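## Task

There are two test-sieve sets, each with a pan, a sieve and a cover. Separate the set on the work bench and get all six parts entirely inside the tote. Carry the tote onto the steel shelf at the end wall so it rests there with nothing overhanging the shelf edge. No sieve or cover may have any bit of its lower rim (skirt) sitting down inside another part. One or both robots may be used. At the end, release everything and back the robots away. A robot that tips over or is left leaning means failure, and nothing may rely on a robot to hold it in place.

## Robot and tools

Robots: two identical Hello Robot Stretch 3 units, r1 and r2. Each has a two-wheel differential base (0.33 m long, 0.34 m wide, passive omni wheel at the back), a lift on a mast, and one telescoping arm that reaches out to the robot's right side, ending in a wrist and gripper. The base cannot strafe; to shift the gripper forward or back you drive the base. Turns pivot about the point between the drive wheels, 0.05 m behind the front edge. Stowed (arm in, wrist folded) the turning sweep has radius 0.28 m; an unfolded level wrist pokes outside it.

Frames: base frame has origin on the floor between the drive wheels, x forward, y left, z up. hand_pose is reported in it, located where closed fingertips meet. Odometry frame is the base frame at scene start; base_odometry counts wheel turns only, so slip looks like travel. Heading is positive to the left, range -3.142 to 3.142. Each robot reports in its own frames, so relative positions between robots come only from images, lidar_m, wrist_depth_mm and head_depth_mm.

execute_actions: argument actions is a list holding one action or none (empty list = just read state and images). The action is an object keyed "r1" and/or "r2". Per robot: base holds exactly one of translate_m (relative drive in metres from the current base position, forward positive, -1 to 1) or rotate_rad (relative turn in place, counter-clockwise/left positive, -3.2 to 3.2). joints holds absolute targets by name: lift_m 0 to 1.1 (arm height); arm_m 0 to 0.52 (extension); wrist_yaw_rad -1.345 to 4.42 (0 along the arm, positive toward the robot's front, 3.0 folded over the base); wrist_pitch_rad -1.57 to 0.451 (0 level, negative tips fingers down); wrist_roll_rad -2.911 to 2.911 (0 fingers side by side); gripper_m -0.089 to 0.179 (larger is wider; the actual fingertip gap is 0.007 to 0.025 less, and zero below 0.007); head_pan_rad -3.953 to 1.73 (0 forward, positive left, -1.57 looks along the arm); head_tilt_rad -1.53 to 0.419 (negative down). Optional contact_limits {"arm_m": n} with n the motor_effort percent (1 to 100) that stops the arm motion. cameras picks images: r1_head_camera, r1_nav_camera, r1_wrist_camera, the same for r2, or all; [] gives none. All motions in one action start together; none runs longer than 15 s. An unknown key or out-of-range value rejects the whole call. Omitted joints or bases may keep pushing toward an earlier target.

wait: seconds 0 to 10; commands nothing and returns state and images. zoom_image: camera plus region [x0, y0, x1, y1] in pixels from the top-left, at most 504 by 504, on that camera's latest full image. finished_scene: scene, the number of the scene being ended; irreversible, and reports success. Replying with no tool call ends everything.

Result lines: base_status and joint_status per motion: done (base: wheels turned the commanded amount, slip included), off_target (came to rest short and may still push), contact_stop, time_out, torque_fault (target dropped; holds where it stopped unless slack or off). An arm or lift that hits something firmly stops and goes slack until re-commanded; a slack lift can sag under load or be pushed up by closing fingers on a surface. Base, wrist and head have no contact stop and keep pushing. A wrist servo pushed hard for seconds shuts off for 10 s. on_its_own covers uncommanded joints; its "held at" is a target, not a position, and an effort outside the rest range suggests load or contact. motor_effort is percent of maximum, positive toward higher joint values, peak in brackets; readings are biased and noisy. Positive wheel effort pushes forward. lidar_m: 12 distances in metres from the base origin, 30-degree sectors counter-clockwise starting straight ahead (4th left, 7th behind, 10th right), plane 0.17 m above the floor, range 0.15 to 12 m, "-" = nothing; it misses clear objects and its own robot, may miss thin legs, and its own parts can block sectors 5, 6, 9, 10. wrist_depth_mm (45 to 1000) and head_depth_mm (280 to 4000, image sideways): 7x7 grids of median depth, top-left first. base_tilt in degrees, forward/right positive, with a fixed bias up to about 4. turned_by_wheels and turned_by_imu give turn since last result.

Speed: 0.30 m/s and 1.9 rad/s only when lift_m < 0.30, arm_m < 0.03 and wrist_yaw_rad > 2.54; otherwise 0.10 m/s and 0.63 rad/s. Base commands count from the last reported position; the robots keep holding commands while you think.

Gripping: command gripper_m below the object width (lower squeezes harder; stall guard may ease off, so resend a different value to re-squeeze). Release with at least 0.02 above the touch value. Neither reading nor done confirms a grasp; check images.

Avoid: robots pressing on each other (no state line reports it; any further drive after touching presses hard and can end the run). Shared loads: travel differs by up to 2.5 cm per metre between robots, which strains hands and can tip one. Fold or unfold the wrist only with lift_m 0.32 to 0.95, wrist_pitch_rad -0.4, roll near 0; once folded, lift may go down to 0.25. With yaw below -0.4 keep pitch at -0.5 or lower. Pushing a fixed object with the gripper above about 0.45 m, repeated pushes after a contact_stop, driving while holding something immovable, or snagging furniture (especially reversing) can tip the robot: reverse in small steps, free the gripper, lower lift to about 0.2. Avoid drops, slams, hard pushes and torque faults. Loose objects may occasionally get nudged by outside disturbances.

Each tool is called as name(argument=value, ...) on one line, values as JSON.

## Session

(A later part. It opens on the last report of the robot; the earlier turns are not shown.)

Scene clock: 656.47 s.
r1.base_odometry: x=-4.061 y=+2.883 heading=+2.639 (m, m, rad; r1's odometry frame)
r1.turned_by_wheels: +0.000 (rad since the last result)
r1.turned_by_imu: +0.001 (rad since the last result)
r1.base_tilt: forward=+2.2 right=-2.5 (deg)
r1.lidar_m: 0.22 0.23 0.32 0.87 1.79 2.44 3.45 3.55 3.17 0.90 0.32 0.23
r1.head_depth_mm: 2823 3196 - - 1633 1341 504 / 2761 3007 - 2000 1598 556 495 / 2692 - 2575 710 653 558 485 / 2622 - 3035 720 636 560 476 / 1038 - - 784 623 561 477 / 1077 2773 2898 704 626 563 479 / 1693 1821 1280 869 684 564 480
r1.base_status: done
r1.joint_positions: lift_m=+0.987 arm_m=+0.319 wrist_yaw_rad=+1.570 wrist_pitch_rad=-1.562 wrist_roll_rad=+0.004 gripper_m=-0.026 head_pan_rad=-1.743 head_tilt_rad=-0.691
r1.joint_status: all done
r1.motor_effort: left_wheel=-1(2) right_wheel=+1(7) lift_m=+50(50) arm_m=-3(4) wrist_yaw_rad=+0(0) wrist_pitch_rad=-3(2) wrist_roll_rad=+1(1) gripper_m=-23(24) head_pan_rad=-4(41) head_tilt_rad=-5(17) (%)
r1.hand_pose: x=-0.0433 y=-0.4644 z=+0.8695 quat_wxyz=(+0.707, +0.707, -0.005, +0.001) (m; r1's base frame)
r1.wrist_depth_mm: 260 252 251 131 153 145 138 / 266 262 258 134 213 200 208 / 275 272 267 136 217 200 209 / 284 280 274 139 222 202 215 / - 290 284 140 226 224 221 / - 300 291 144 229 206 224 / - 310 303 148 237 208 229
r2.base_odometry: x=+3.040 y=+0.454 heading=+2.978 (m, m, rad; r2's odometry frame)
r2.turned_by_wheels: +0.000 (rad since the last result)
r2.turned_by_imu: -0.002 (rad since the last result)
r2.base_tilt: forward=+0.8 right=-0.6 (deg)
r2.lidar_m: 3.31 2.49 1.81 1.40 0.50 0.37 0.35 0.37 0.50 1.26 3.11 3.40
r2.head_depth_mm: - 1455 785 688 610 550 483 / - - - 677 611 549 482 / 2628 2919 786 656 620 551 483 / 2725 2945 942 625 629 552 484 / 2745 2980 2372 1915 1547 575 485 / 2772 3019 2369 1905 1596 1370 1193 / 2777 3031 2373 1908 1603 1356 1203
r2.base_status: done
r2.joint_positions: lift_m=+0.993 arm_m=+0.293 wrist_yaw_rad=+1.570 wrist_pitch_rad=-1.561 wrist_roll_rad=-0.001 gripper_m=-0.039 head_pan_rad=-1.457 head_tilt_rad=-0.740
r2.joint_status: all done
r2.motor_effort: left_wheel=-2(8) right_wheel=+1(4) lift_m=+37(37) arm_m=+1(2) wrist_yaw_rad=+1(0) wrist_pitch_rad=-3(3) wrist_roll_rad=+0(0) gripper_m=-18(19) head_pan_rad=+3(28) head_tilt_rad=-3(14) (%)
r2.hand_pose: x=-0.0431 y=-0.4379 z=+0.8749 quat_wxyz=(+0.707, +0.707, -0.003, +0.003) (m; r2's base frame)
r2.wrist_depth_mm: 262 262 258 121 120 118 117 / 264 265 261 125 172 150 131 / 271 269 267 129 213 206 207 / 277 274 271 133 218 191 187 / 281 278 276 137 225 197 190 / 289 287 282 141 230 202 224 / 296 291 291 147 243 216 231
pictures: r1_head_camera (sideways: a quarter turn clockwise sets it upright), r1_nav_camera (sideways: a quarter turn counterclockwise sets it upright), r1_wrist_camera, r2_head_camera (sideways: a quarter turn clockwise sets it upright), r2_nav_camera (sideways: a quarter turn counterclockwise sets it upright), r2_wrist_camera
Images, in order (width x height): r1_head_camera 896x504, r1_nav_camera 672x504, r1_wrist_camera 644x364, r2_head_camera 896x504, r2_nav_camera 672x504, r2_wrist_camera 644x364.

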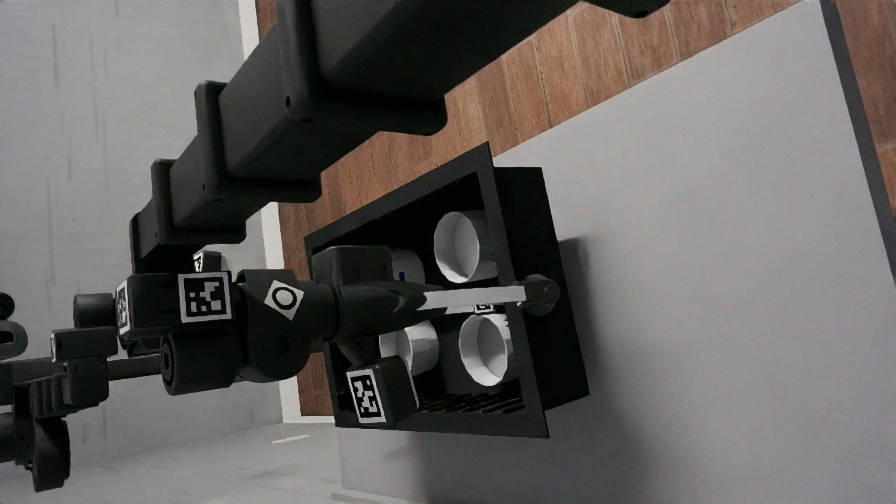

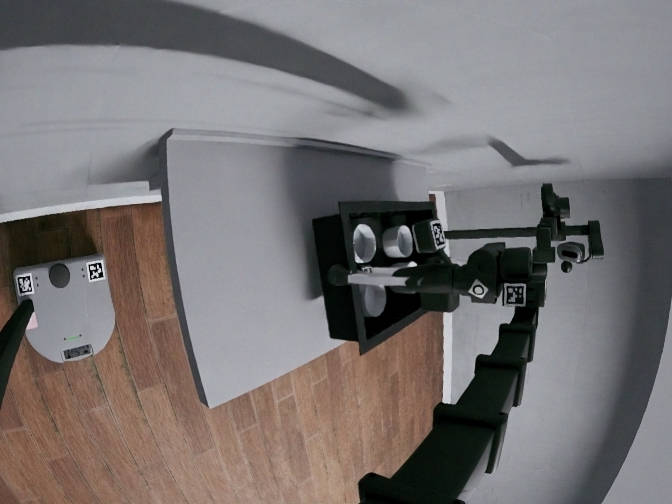

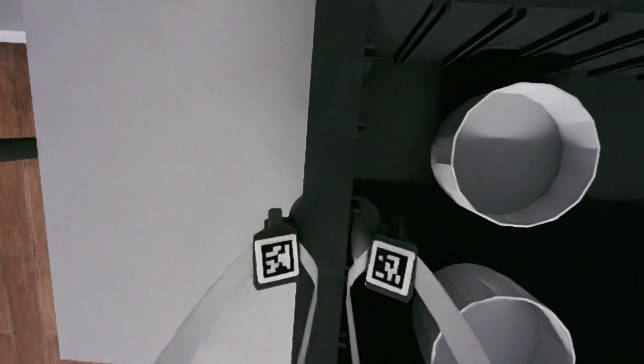

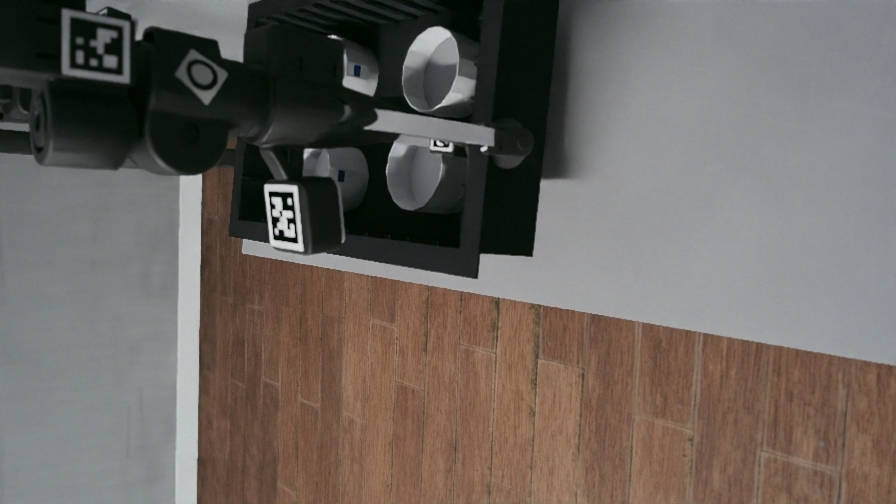

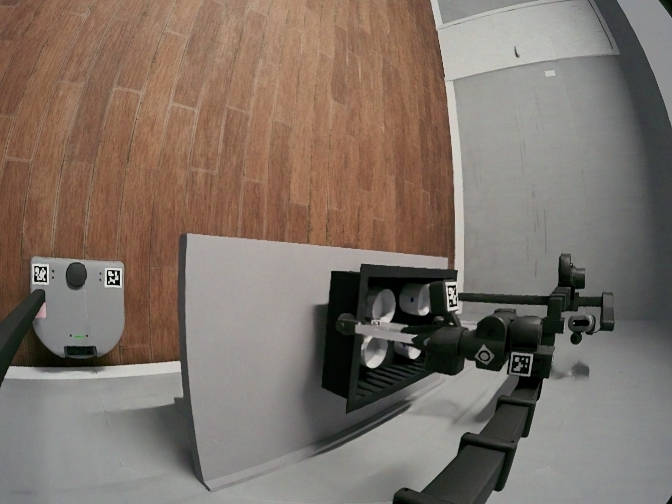

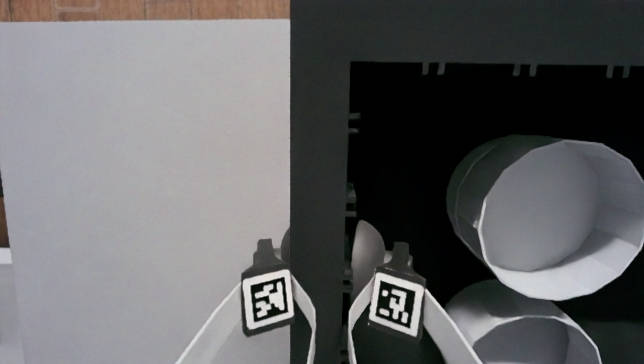

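execute_actions(actions=[{"r1":{"joints":{"lift_m":0.944}},"r2":{"joints":{"lift_m":0.95}}}], cameras=["r2_wrist_camera","r1_wrist_camera","r2_head_camera"])

Scene clock: 660.60 s.
r1.base_odometry: x=-4.061 y=+2.883 heading=+2.639 (m, m, rad; r1's odometry frame)
r1.turned_by_wheels: +0.000 (rad since the last result)
r1.turned_by_imu: +0.000 (rad since the last result)
r1.base_tilt: forward=+2.1 right=-2.5 (deg)
r1.lidar_m: 0.23 0.23 0.32 0.87 1.79 2.44 3.44 3.57 3.17 0.90 0.32 0.23
r1.head_depth_mm: 2807 3163 2802 - - 562 505 / 2749 3116 3192 - 685 556 495 / 2668 2996 - 761 639 558 485 / 2613 2849 2600 801 638 559 476 / 2526 718 - 807 637 561 478 / 1095 2749 2601 772 626 562 478 / 1764 1825 1276 870 684 564 480
r1.base_status: not commanded
r1.joint_positions: lift_m=+0.944 arm_m=+0.319 wrist_yaw_rad=+1.570 wrist_pitch_rad=-1.561 wrist_roll_rad=+0.004 gripper_m=-0.026 head_pan_rad=-1.743 head_tilt_rad=-0.691
r1.joint_status: all done
r1.motor_effort: left_wheel=-1(0) right_wheel=+1(1) lift_m=+22(44) arm_m=-3(3) wrist_yaw_rad=+0(0) wrist_pitch_rad=-3(3) wrist_roll_rad=+1(1) gripper_m=-23(24) head_pan_rad=-4(3) head_tilt_rad=-5(6) (%)
r1.hand_pose: x=-0.0431 y=-0.4644 z=+0.8267 quat_wxyz=(+0.707, +0.707, -0.005, +0.001) (m; r1's base frame)
r1.wrist_depth_mm: 216 216 210 126 158 147 138 / 224 220 217 129 209 203 201 / 230 228 222 133 213 194 191 / 237 235 229 137 219 199 209 / 246 243 240 140 226 222 219 / 255 251 244 146 228 207 225 / 264 259 255 151 240 211 232
r2.base_odometry: x=+3.040 y=+0.454 heading=+2.979 (m, m, rad; r2's odometry frame)
r2.turned_by_wheels: +0.000 (rad since the last result)
r2.turned_by_imu: -0.001 (rad since the last result)
r2.base_tilt: forward=+0.8 right=-0.6 (deg)
r2.lidar_m: 3.31 2.49 1.81 1.40 0.50 0.37 0.35 0.37 0.50 1.25 3.12 3.42
r2.head_depth_mm: 1447 1441 851 719 609 550 481 / 656 - - 717 611 550 482 / 2635 2926 886 708 614 550 483 / 2709 2948 1032 701 628 552 484 / 2709 3005 2397 1897 1555 576 485 / 2752 3043 2380 1910 1598 1364 1197 / 2776 2974 2380 1920 1588 1367 1199
r2.base_status: not commanded
r2.joint_positions: lift_m=+0.950 arm_m=+0.293 wrist_yaw_rad=+1.570 wrist_pitch_rad=-1.561 wrist_roll_rad=-0.001 gripper_m=-0.039 head_pan_rad=-1.457 head_tilt_rad=-0.740
r2.joint_status: all done
r2.motor_effort: left_wheel=-2(2) right_wheel=+1(1) lift_m=+29(36) arm_m=+2(2) wrist_yaw_rad=+0(0) wrist_pitch_rad=-3(3) wrist_roll_rad=+0(0) gripper_m=-18(18) head_pan_rad=+3(3) head_tilt_rad=-4(4) (%)
r2.hand_pose: x=-0.0429 y=-0.4379 z=+0.8322 quat_wxyz=(+0.707, +0.707, -0.003, +0.003) (m; r2's base frame)
r2.wrist_depth_mm: 218 217 215 126 126 125 123 / 222 220 219 130 156 149 138 / 226 224 224 133 216 213 214 / 231 230 228 136 219 195 192 / 235 234 233 138 226 197 192 / 243 240 238 141 229 200 199 / 248 245 243 144 238 213 230
pictures: r1_wrist_camera, r2_head_camera (sideways: a quarter turn clockwise sets it upright), r2_wrist_camera
Images, in order (width x height): r1_wrist_camera 644x364, r2_head_camera 896x504, r2_wrist_camera 644x364.

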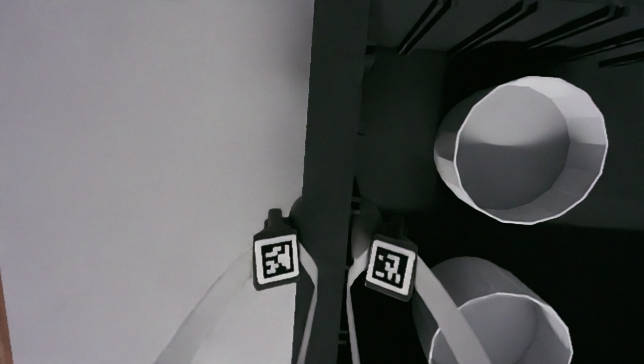

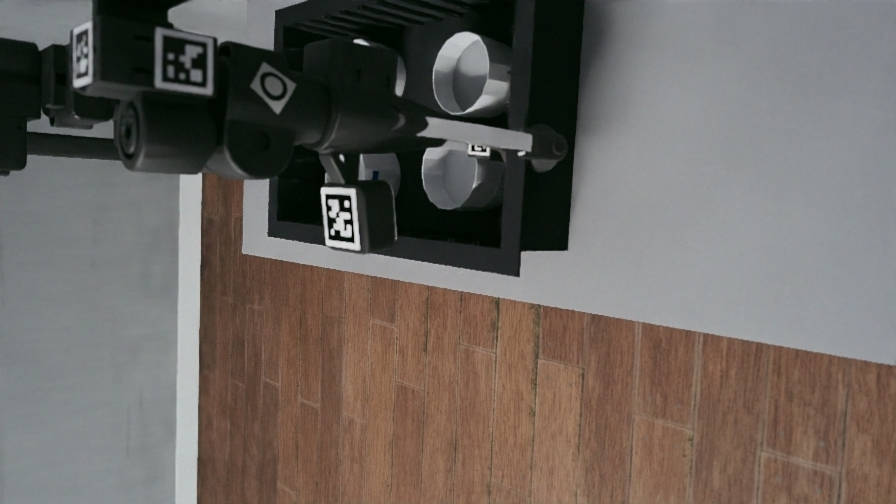

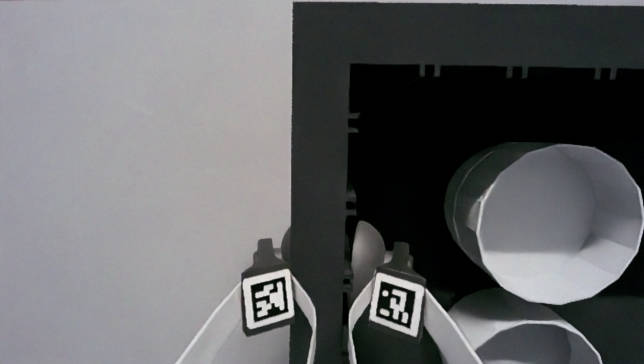

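The tote is level on the shelf. Releasing.

execute_actions(actions=[{"r1":{"joints":{"gripper_m":0.075,"arm_m":0.313}},"r2":{"joints":{"gripper_m":0.075,"arm_m":0.287}}}], cameras=["r2_wrist_camera","r1_wrist_camera"])

Scene clock: 664.87 s.
r1.base_odometry: x=-4.061 y=+2.883 heading=+2.639 (m, m, rad; r1's odometry frame)
r1.turned_by_wheels: +0.000 (rad since the last result)
r1.turned_by_imu: +0.000 (rad since the last result)
r1.base_tilt: forward=+2.1 right=-2.4 (deg)
r1.lidar_m: 0.22 0.23 0.32 0.87 1.79 2.45 3.45 3.56 3.15 0.90 0.32 0.23
r1.head_depth_mm: 2791 3193 2811 - - 562 505 / 2740 3092 3160 - 673 556 494 / 2677 3006 - 763 640 558 484 / 2615 2869 2591 781 639 559 477 / 2499 724 - 818 634 560 477 / 1098 2770 2616 774 625 562 479 / 1754 1831 1277 870 684 564 480
r1.base_status: not commanded
r1.joint_positions: lift_m=+0.944 arm_m=+0.313 wrist_yaw_rad=+1.572 wrist_pitch_rad=-1.566 wrist_roll_rad=+0.004 gripper_m=+0.075 head_pan_rad=-1.743 head_tilt_rad=-0.691
r1.joint_status: all done
r1.motor_effort: left_wheel=+0(1) right_wheel=+1(1) lift_m=+22(22) arm_m=-4(9) wrist_yaw_rad=-2(3) wrist_pitch_rad=-1(3) wrist_roll_rad=+1(1) gripper_m=+1(94) head_pan_rad=-3(3) head_tilt_rad=-6(5) (%)
r1.hand_pose: x=-0.0444 y=-0.4585 z=+0.8268 quat_wxyz=(+0.707, +0.707, -0.002, +0.000) (m; r1's base frame)
r1.wrist_depth_mm: 215 215 210 208 150 150 141 / 223 221 218 212 208 204 200 / 230 226 225 134 214 193 192 / 237 234 231 138 222 198 196 / 246 242 236 143 228 224 221 / 255 250 249 148 237 207 228 / 267 261 256 152 243 213 233
r2.base_odometry: x=+3.040 y=+0.454 heading=+2.978 (m, m, rad; r2's odometry frame)
r2.turned_by_wheels: +0.000 (rad since the last result)
r2.turned_by_imu: -0.001 (rad since the last result)
r2.base_tilt: forward=+0.7 right=-0.6 (deg)
r2.lidar_m: 3.30 2.48 1.82 1.40 0.50 0.37 0.35 0.37 0.50 1.26 3.08 3.39
r2.head_depth_mm: 1439 1400 849 718 609 549 482 / 662 - - 715 611 550 482 / 2651 2932 887 712 612 552 483 / 2738 2944 1031 706 629 551 485 / 2735 2982 2376 1912 1562 576 485 / 2780 3001 2383 1902 1593 1374 1194 / 2771 3004 2378 1922 1603 1360 1190
r2.base_status: not commanded
r2.joint_positions: lift_m=+0.950 arm_m=+0.287 wrist_yaw_rad=+1.570 wrist_pitch_rad=-1.566 wrist_roll_rad=-0.001 gripper_m=+0.075 head_pan_rad=-1.457 head_tilt_rad=-0.740
r2.joint_status: all done
r2.motor_effort: left_wheel=-2(2) right_wheel=+1(1) lift_m=+29(29) arm_m=-3(7) wrist_yaw_rad=+0(0) wrist_pitch_rad=-1(3) wrist_roll_rad=+0(0) gripper_m=+1(81) head_pan_rad=+3(3) head_tilt_rad=-3(4) (%)
r2.hand_pose: x=-0.0442 y=-0.4324 z=+0.8323 quat_wxyz=(+0.707, +0.707, -0.001, +0.002) (m; r2's base frame)
r2.wrist_depth_mm: 217 215 215 128 126 126 124 / 221 220 220 131 156 147 137 / 226 226 223 134 217 215 214 / 231 231 227 136 221 195 194 / 237 236 232 139 226 199 197 / 241 240 - 142 233 203 197 / 248 247 245 145 237 213 232
pictures: r1_wrist_camera, r2_wrist_camera
Images, in order (width x height): r1_wrist_camera 644x364, r2_wrist_camera 644x364.

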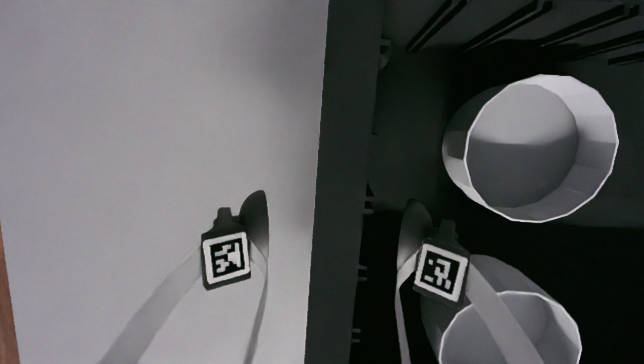

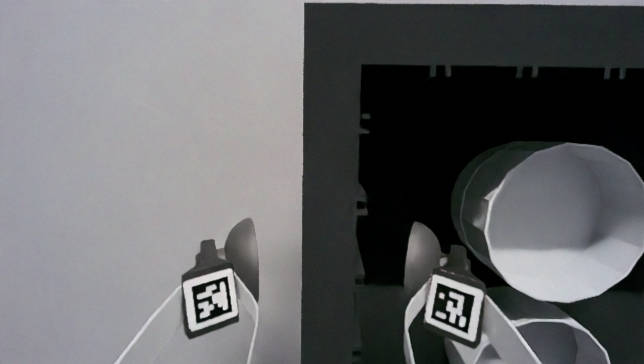

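execute_actions(actions=[{"r1":{"joints":{"lift_m":0.995}},"r2":{"joints":{"lift_m":1.0}}}], cameras=["r2_wrist_camera","r1_wrist_camera"])

execute_actions(actions=[{"r1":{"base":{"translate_m":-0.24},"joints":{"lift_m":1.03,"arm_m":0.04,"head_pan_rad":-1.25,"head_tilt_rad":-0.6}},"r2":{"base":{"translate_m":0.24},"joints":{"lift_m":1.03,"arm_m":0.02}}}])

Scene clock: 673.83 s.
r1.base_odometry: x=-4.061 y=+2.883 heading=+2.639 (m, m, rad; r1's odometry frame)
r1.turned_by_wheels: +0.000 (rad since the last result)
r1.turned_by_imu: +0.001 (rad since the last result)
r1.base_tilt: forward=+2.1 right=-2.4 (deg)
r1.lidar_m: 0.22 0.23 0.32 0.87 1.79 2.44 3.45 3.54 3.15 0.90 0.32 0.23
r1.head_depth_mm: 2820 3127 - - 1634 1354 504 / 2734 2981 - 1993 1594 556 495 / 2674 - 2723 1940 640 557 485 / 2600 3026 3011 823 639 558 476 / 1008 - - 827 641 560 477 / 1059 2753 2906 782 626 563 479 / 1754 1840 1274 870 683 564 480
r1.base_status: not commanded
r1.joint_positions: lift_m=+0.994 arm_m=+0.313 wrist_yaw_rad=+1.572 wrist_pitch_rad=-1.566 wrist_roll_rad=+0.004 gripper_m=+0.075 head_pan_rad=-1.743 head_tilt_rad=-0.691
r1.joint_status: all done
r1.motor_effort: left_wheel=+0(0) right_wheel=+1(1) lift_m=+46(48) arm_m=-3(4) wrist_yaw_rad=-3(2) wrist_pitch_rad=-1(1) wrist_roll_rad=+1(1) gripper_m=+0(1) head_pan_rad=-3(3) head_tilt_rad=-6(6) (%)
r1.hand_pose: x=-0.0444 y=-0.4585 z=+0.8768 quat_wxyz=(+0.707, +0.707, -0.002, +0.000) (m; r1's base frame)
r1.wrist_depth_mm: 265 262 258 255 170 166 164 / 275 272 268 261 256 240 248 / 285 279 273 267 260 243 254 / - 286 284 277 269 248 263 / - 296 291 285 281 276 270 / - 309 303 292 288 264 279 / - 319 313 279 266 264 285
r2.base_odometry: x=+3.040 y=+0.454 heading=+2.978 (m, m, rad; r2's odometry frame)
r2.turned_by_wheels: +0.000 (rad since the last result)
r2.turned_by_imu: -0.001 (rad since the last result)
r2.base_tilt: forward=+0.8 right=-0.6 (deg)
r2.lidar_m: 3.29 2.48 1.81 1.40 0.50 0.37 0.35 0.37 0.50 1.25 3.13 3.42
r2.head_depth_mm: - 1490 817 720 611 549 483 / - - - 718 611 551 483 / 2674 2860 848 712 613 552 482 / 2700 2978 1015 708 627 552 484 / 2740 2988 2403 1902 1551 576 484 / 2775 3002 2381 1921 1590 1372 1195 / 2761 3045 2401 1915 1600 1373 1200
r2.base_status: not commanded
r2.joint_positions: lift_m=+1.000 arm_m=+0.287 wrist_yaw_rad=+1.570 wrist_pitch_rad=-1.566 wrist_roll_rad=-0.001 gripper_m=+0.075 head_pan_rad=-1.457 head_tilt_rad=-0.740
r2.joint_status: all done
r2.motor_effort: left_wheel=-2(2) right_wheel=+0(1) lift_m=+32(36) arm_m=-3(3) wrist_yaw_rad=+0(0) wrist_pitch_rad=-2(2) wrist_roll_rad=+0(0) gripper_m=+1(1) head_pan_rad=+3(3) head_tilt_rad=-4(3) (%)
r2.hand_pose: x=-0.0442 y=-0.4324 z=+0.8822 quat_wxyz=(+0.707, +0.707, -0.001, +0.002) (m; r2's base frame)
r2.wrist_depth_mm: 266 267 265 263 261 258 254 / 273 270 268 180 178 176 175 / 278 276 274 266 266 264 261 / 287 282 279 274 270 245 267 / 291 288 283 280 277 248 273 / 297 295 - 286 287 264 280 / 305 301 302 218 289 264 285
pictures: r1_wrist_camera, r2_wrist_camera
Images, in order (width x height): r1_wrist_camera 644x364, r2_wrist_camera 644x364.

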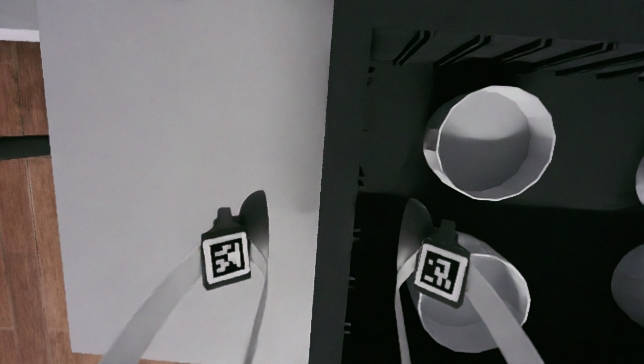

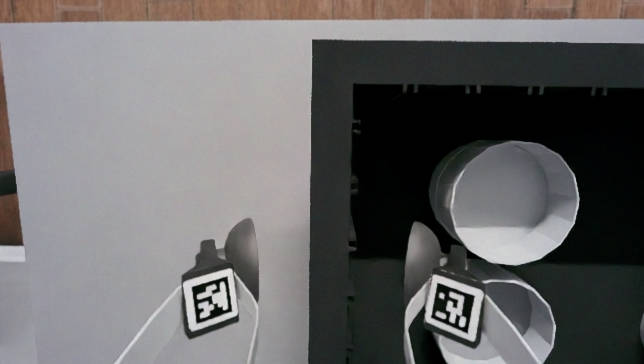

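Scene clock: 677.20 s.
r1.base_odometry: x=-3.850 y=+2.767 heading=+2.639 (m, m, rad; r1's odometry frame)
r1.turned_by_wheels: +0.000 (rad since the last result)
r1.turned_by_imu: +0.000 (rad since the last result)
r1.base_tilt: forward=+2.1 right=-2.5 (deg)
r1.lidar_m: 0.46 0.48 0.65 1.73 1.79 2.44 3.19 3.34 3.17 1.26 0.66 0.48
r1.head_depth_mm: 1072 2590 2864 2110 - 1509 1230 / 2456 2758 3010 1006 1472 - 1175 / 2225 2532 2812 913 674 - 484 / 1424 1554 1639 928 669 594 497 / 1054 1118 1194 891 672 597 498 / 833 875 917 910 695 598 500 / 687 715 746 781 742 601 502
r1.base_status: done
r1.joint_positions: lift_m=+1.029 arm_m=+0.040 wrist_yaw_rad=+1.571 wrist_pitch_rad=-1.566 wrist_roll_rad=+0.004 gripper_m=+0.075 head_pan_rad=-1.257 head_tilt_rad=-0.606
r1.joint_status: all done
r1.motor_effort: left_wheel=+0(3) right_wheel=+2(4) lift_m=+46(48) arm_m=-3(1) wrist_yaw_rad=-2(3) wrist_pitch_rad=-1(1) wrist_roll_rad=+1(1) gripper_m=+0(0) head_pan_rad=+4(35) head_tilt_rad=+3(18) (%)
r1.hand_pose: x=-0.0444 y=-0.1855 z=+0.9118 quat_wxyz=(+0.707, +0.707, -0.002, +0.000) (m; r1's base frame)
r1.wrist_depth_mm: - - - - 283 278 277 / - - - - 290 289 283 / - - - - 303 296 288 / - - - - - - - / - - - - - - - / - - - - - - - / - - - - - - -
r2.base_odometry: x=+2.803 y=+0.493 heading=+2.978 (m, m, rad; r2's odometry frame)
r2.turned_by_wheels: +0.000 (rad since the last result)
r2.turned_by_imu: +0.000 (rad since the last result)
r2.base_tilt: forward=+0.7 right=-0.5 (deg)
r2.lidar_m: 3.06 2.48 1.82 1.75 0.84 0.62 0.59 0.62 0.84 1.25 3.13 3.18
r2.head_depth_mm: 2609 - - - - - 830 / 2625 2839 - - - - 1191 / 2656 2851 2288 1659 1620 1332 1186 / 2710 2951 2361 1748 1660 - 1187 / 2736 2973 2379 1921 1623 1337 1191 / 2746 2983 2391 1909 1585 1375 1193 / 2747 3016 2375 1922 1603 1369 1203
r2.base_status: done
r2.joint_positions: lift_m=+1.030 arm_m=+0.020 wrist_yaw_rad=+1.570 wrist_pitch_rad=-1.566 wrist_roll_rad=-0.001 gripper_m=+0.075 head_pan_rad=-1.457 head_tilt_rad=-0.740
r2.joint_status: all done
r2.motor_effort: left_wheel=-2(6) right_wheel=+2(5) lift_m=+32(33) arm_m=-3(0) wrist_yaw_rad=-1(0) wrist_pitch_rad=-1(1) wrist_roll_rad=+0(0) gripper_m=+0(0) head_pan_rad=+3(3) head_tilt_rad=-4(4) (%)
r2.hand_pose: x=-0.0442 y=-0.1654 z=+0.9122 quat_wxyz=(+0.707, +0.707, -0.001, +0.002) (m; r2's base frame)
r2.wrist_depth_mm: - - - - - - - / - - - - - - - / - - - - - - - / - - - - - - - / - - - - - - - / - - - - - - - / - - - - 328 324 323
pictures: r1_head_camera (sideways: a quarter turn clockwise sets it upright), r1_nav_camera (sideways: a quarter turn counterclockwise sets it upright), r1_wrist_camera, r2_head_camera (sideways: a quarter turn clockwise sets it upright), r2_nav_camera (sideways: a quarter turn counterclockwise sets it upright), r2_wrist_camera
Images, in order (width x height): r1_head_camera 896x504, r1_nav_camera 672x504, r1_wrist_camera 644x364, r2_head_camera 896x504, r2_nav_camera 672x504, r2_wrist_camera 644x364.

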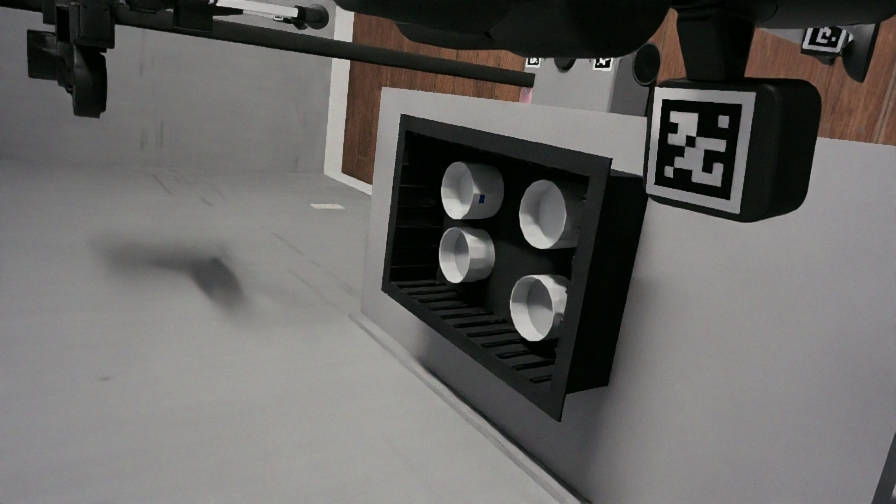

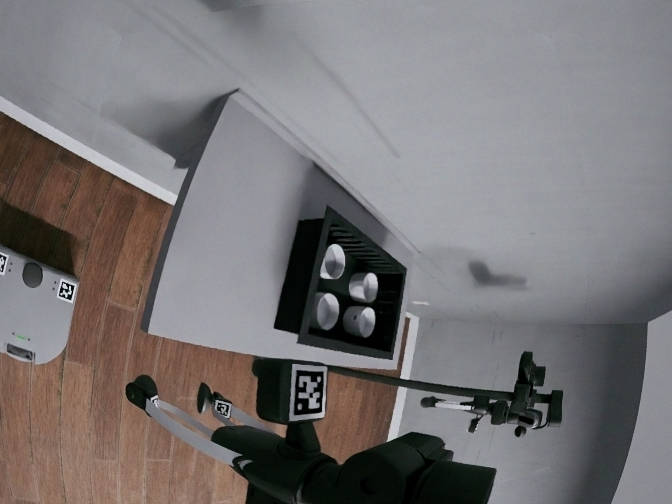

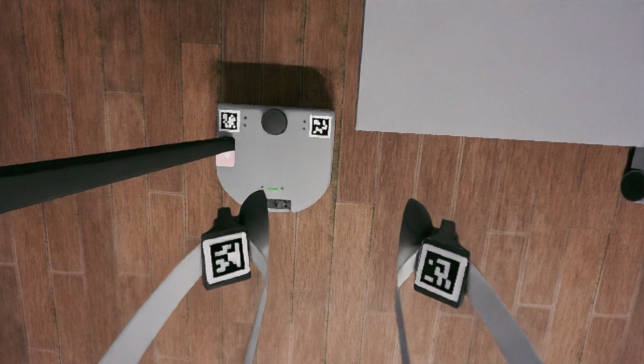

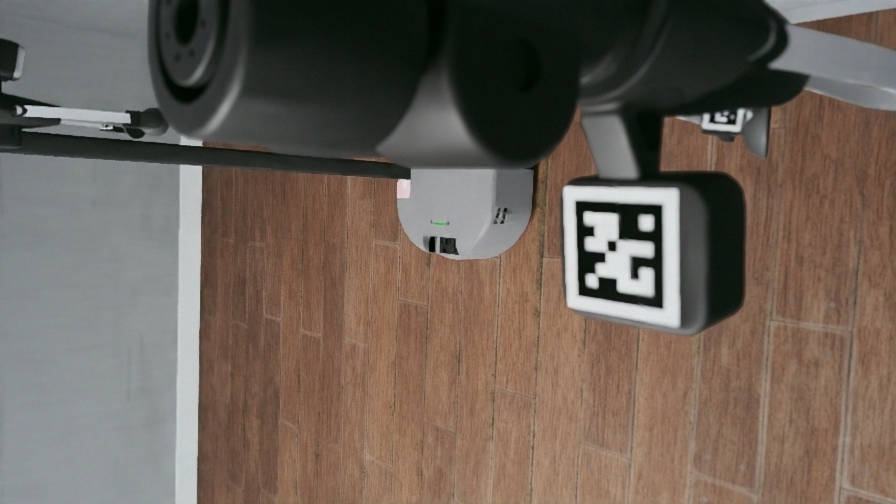

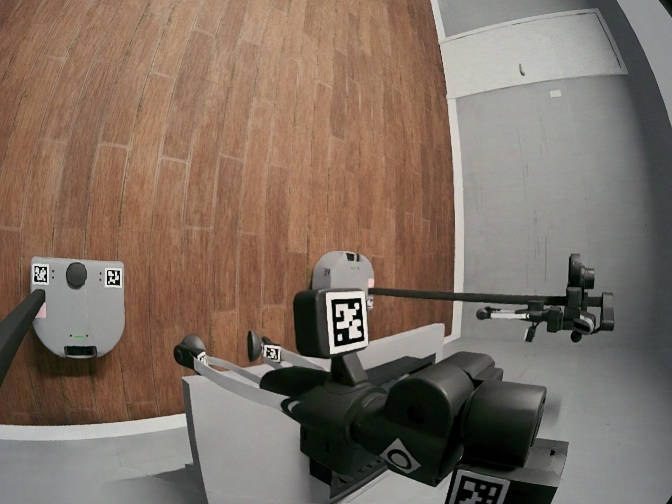

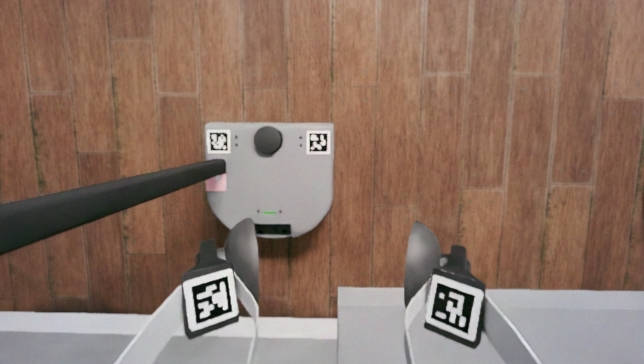

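The tote sits fully on the shelf with all six parts inside, and both robots are clear.

finished_scene(scene=2)

The scene is finished: the task was done.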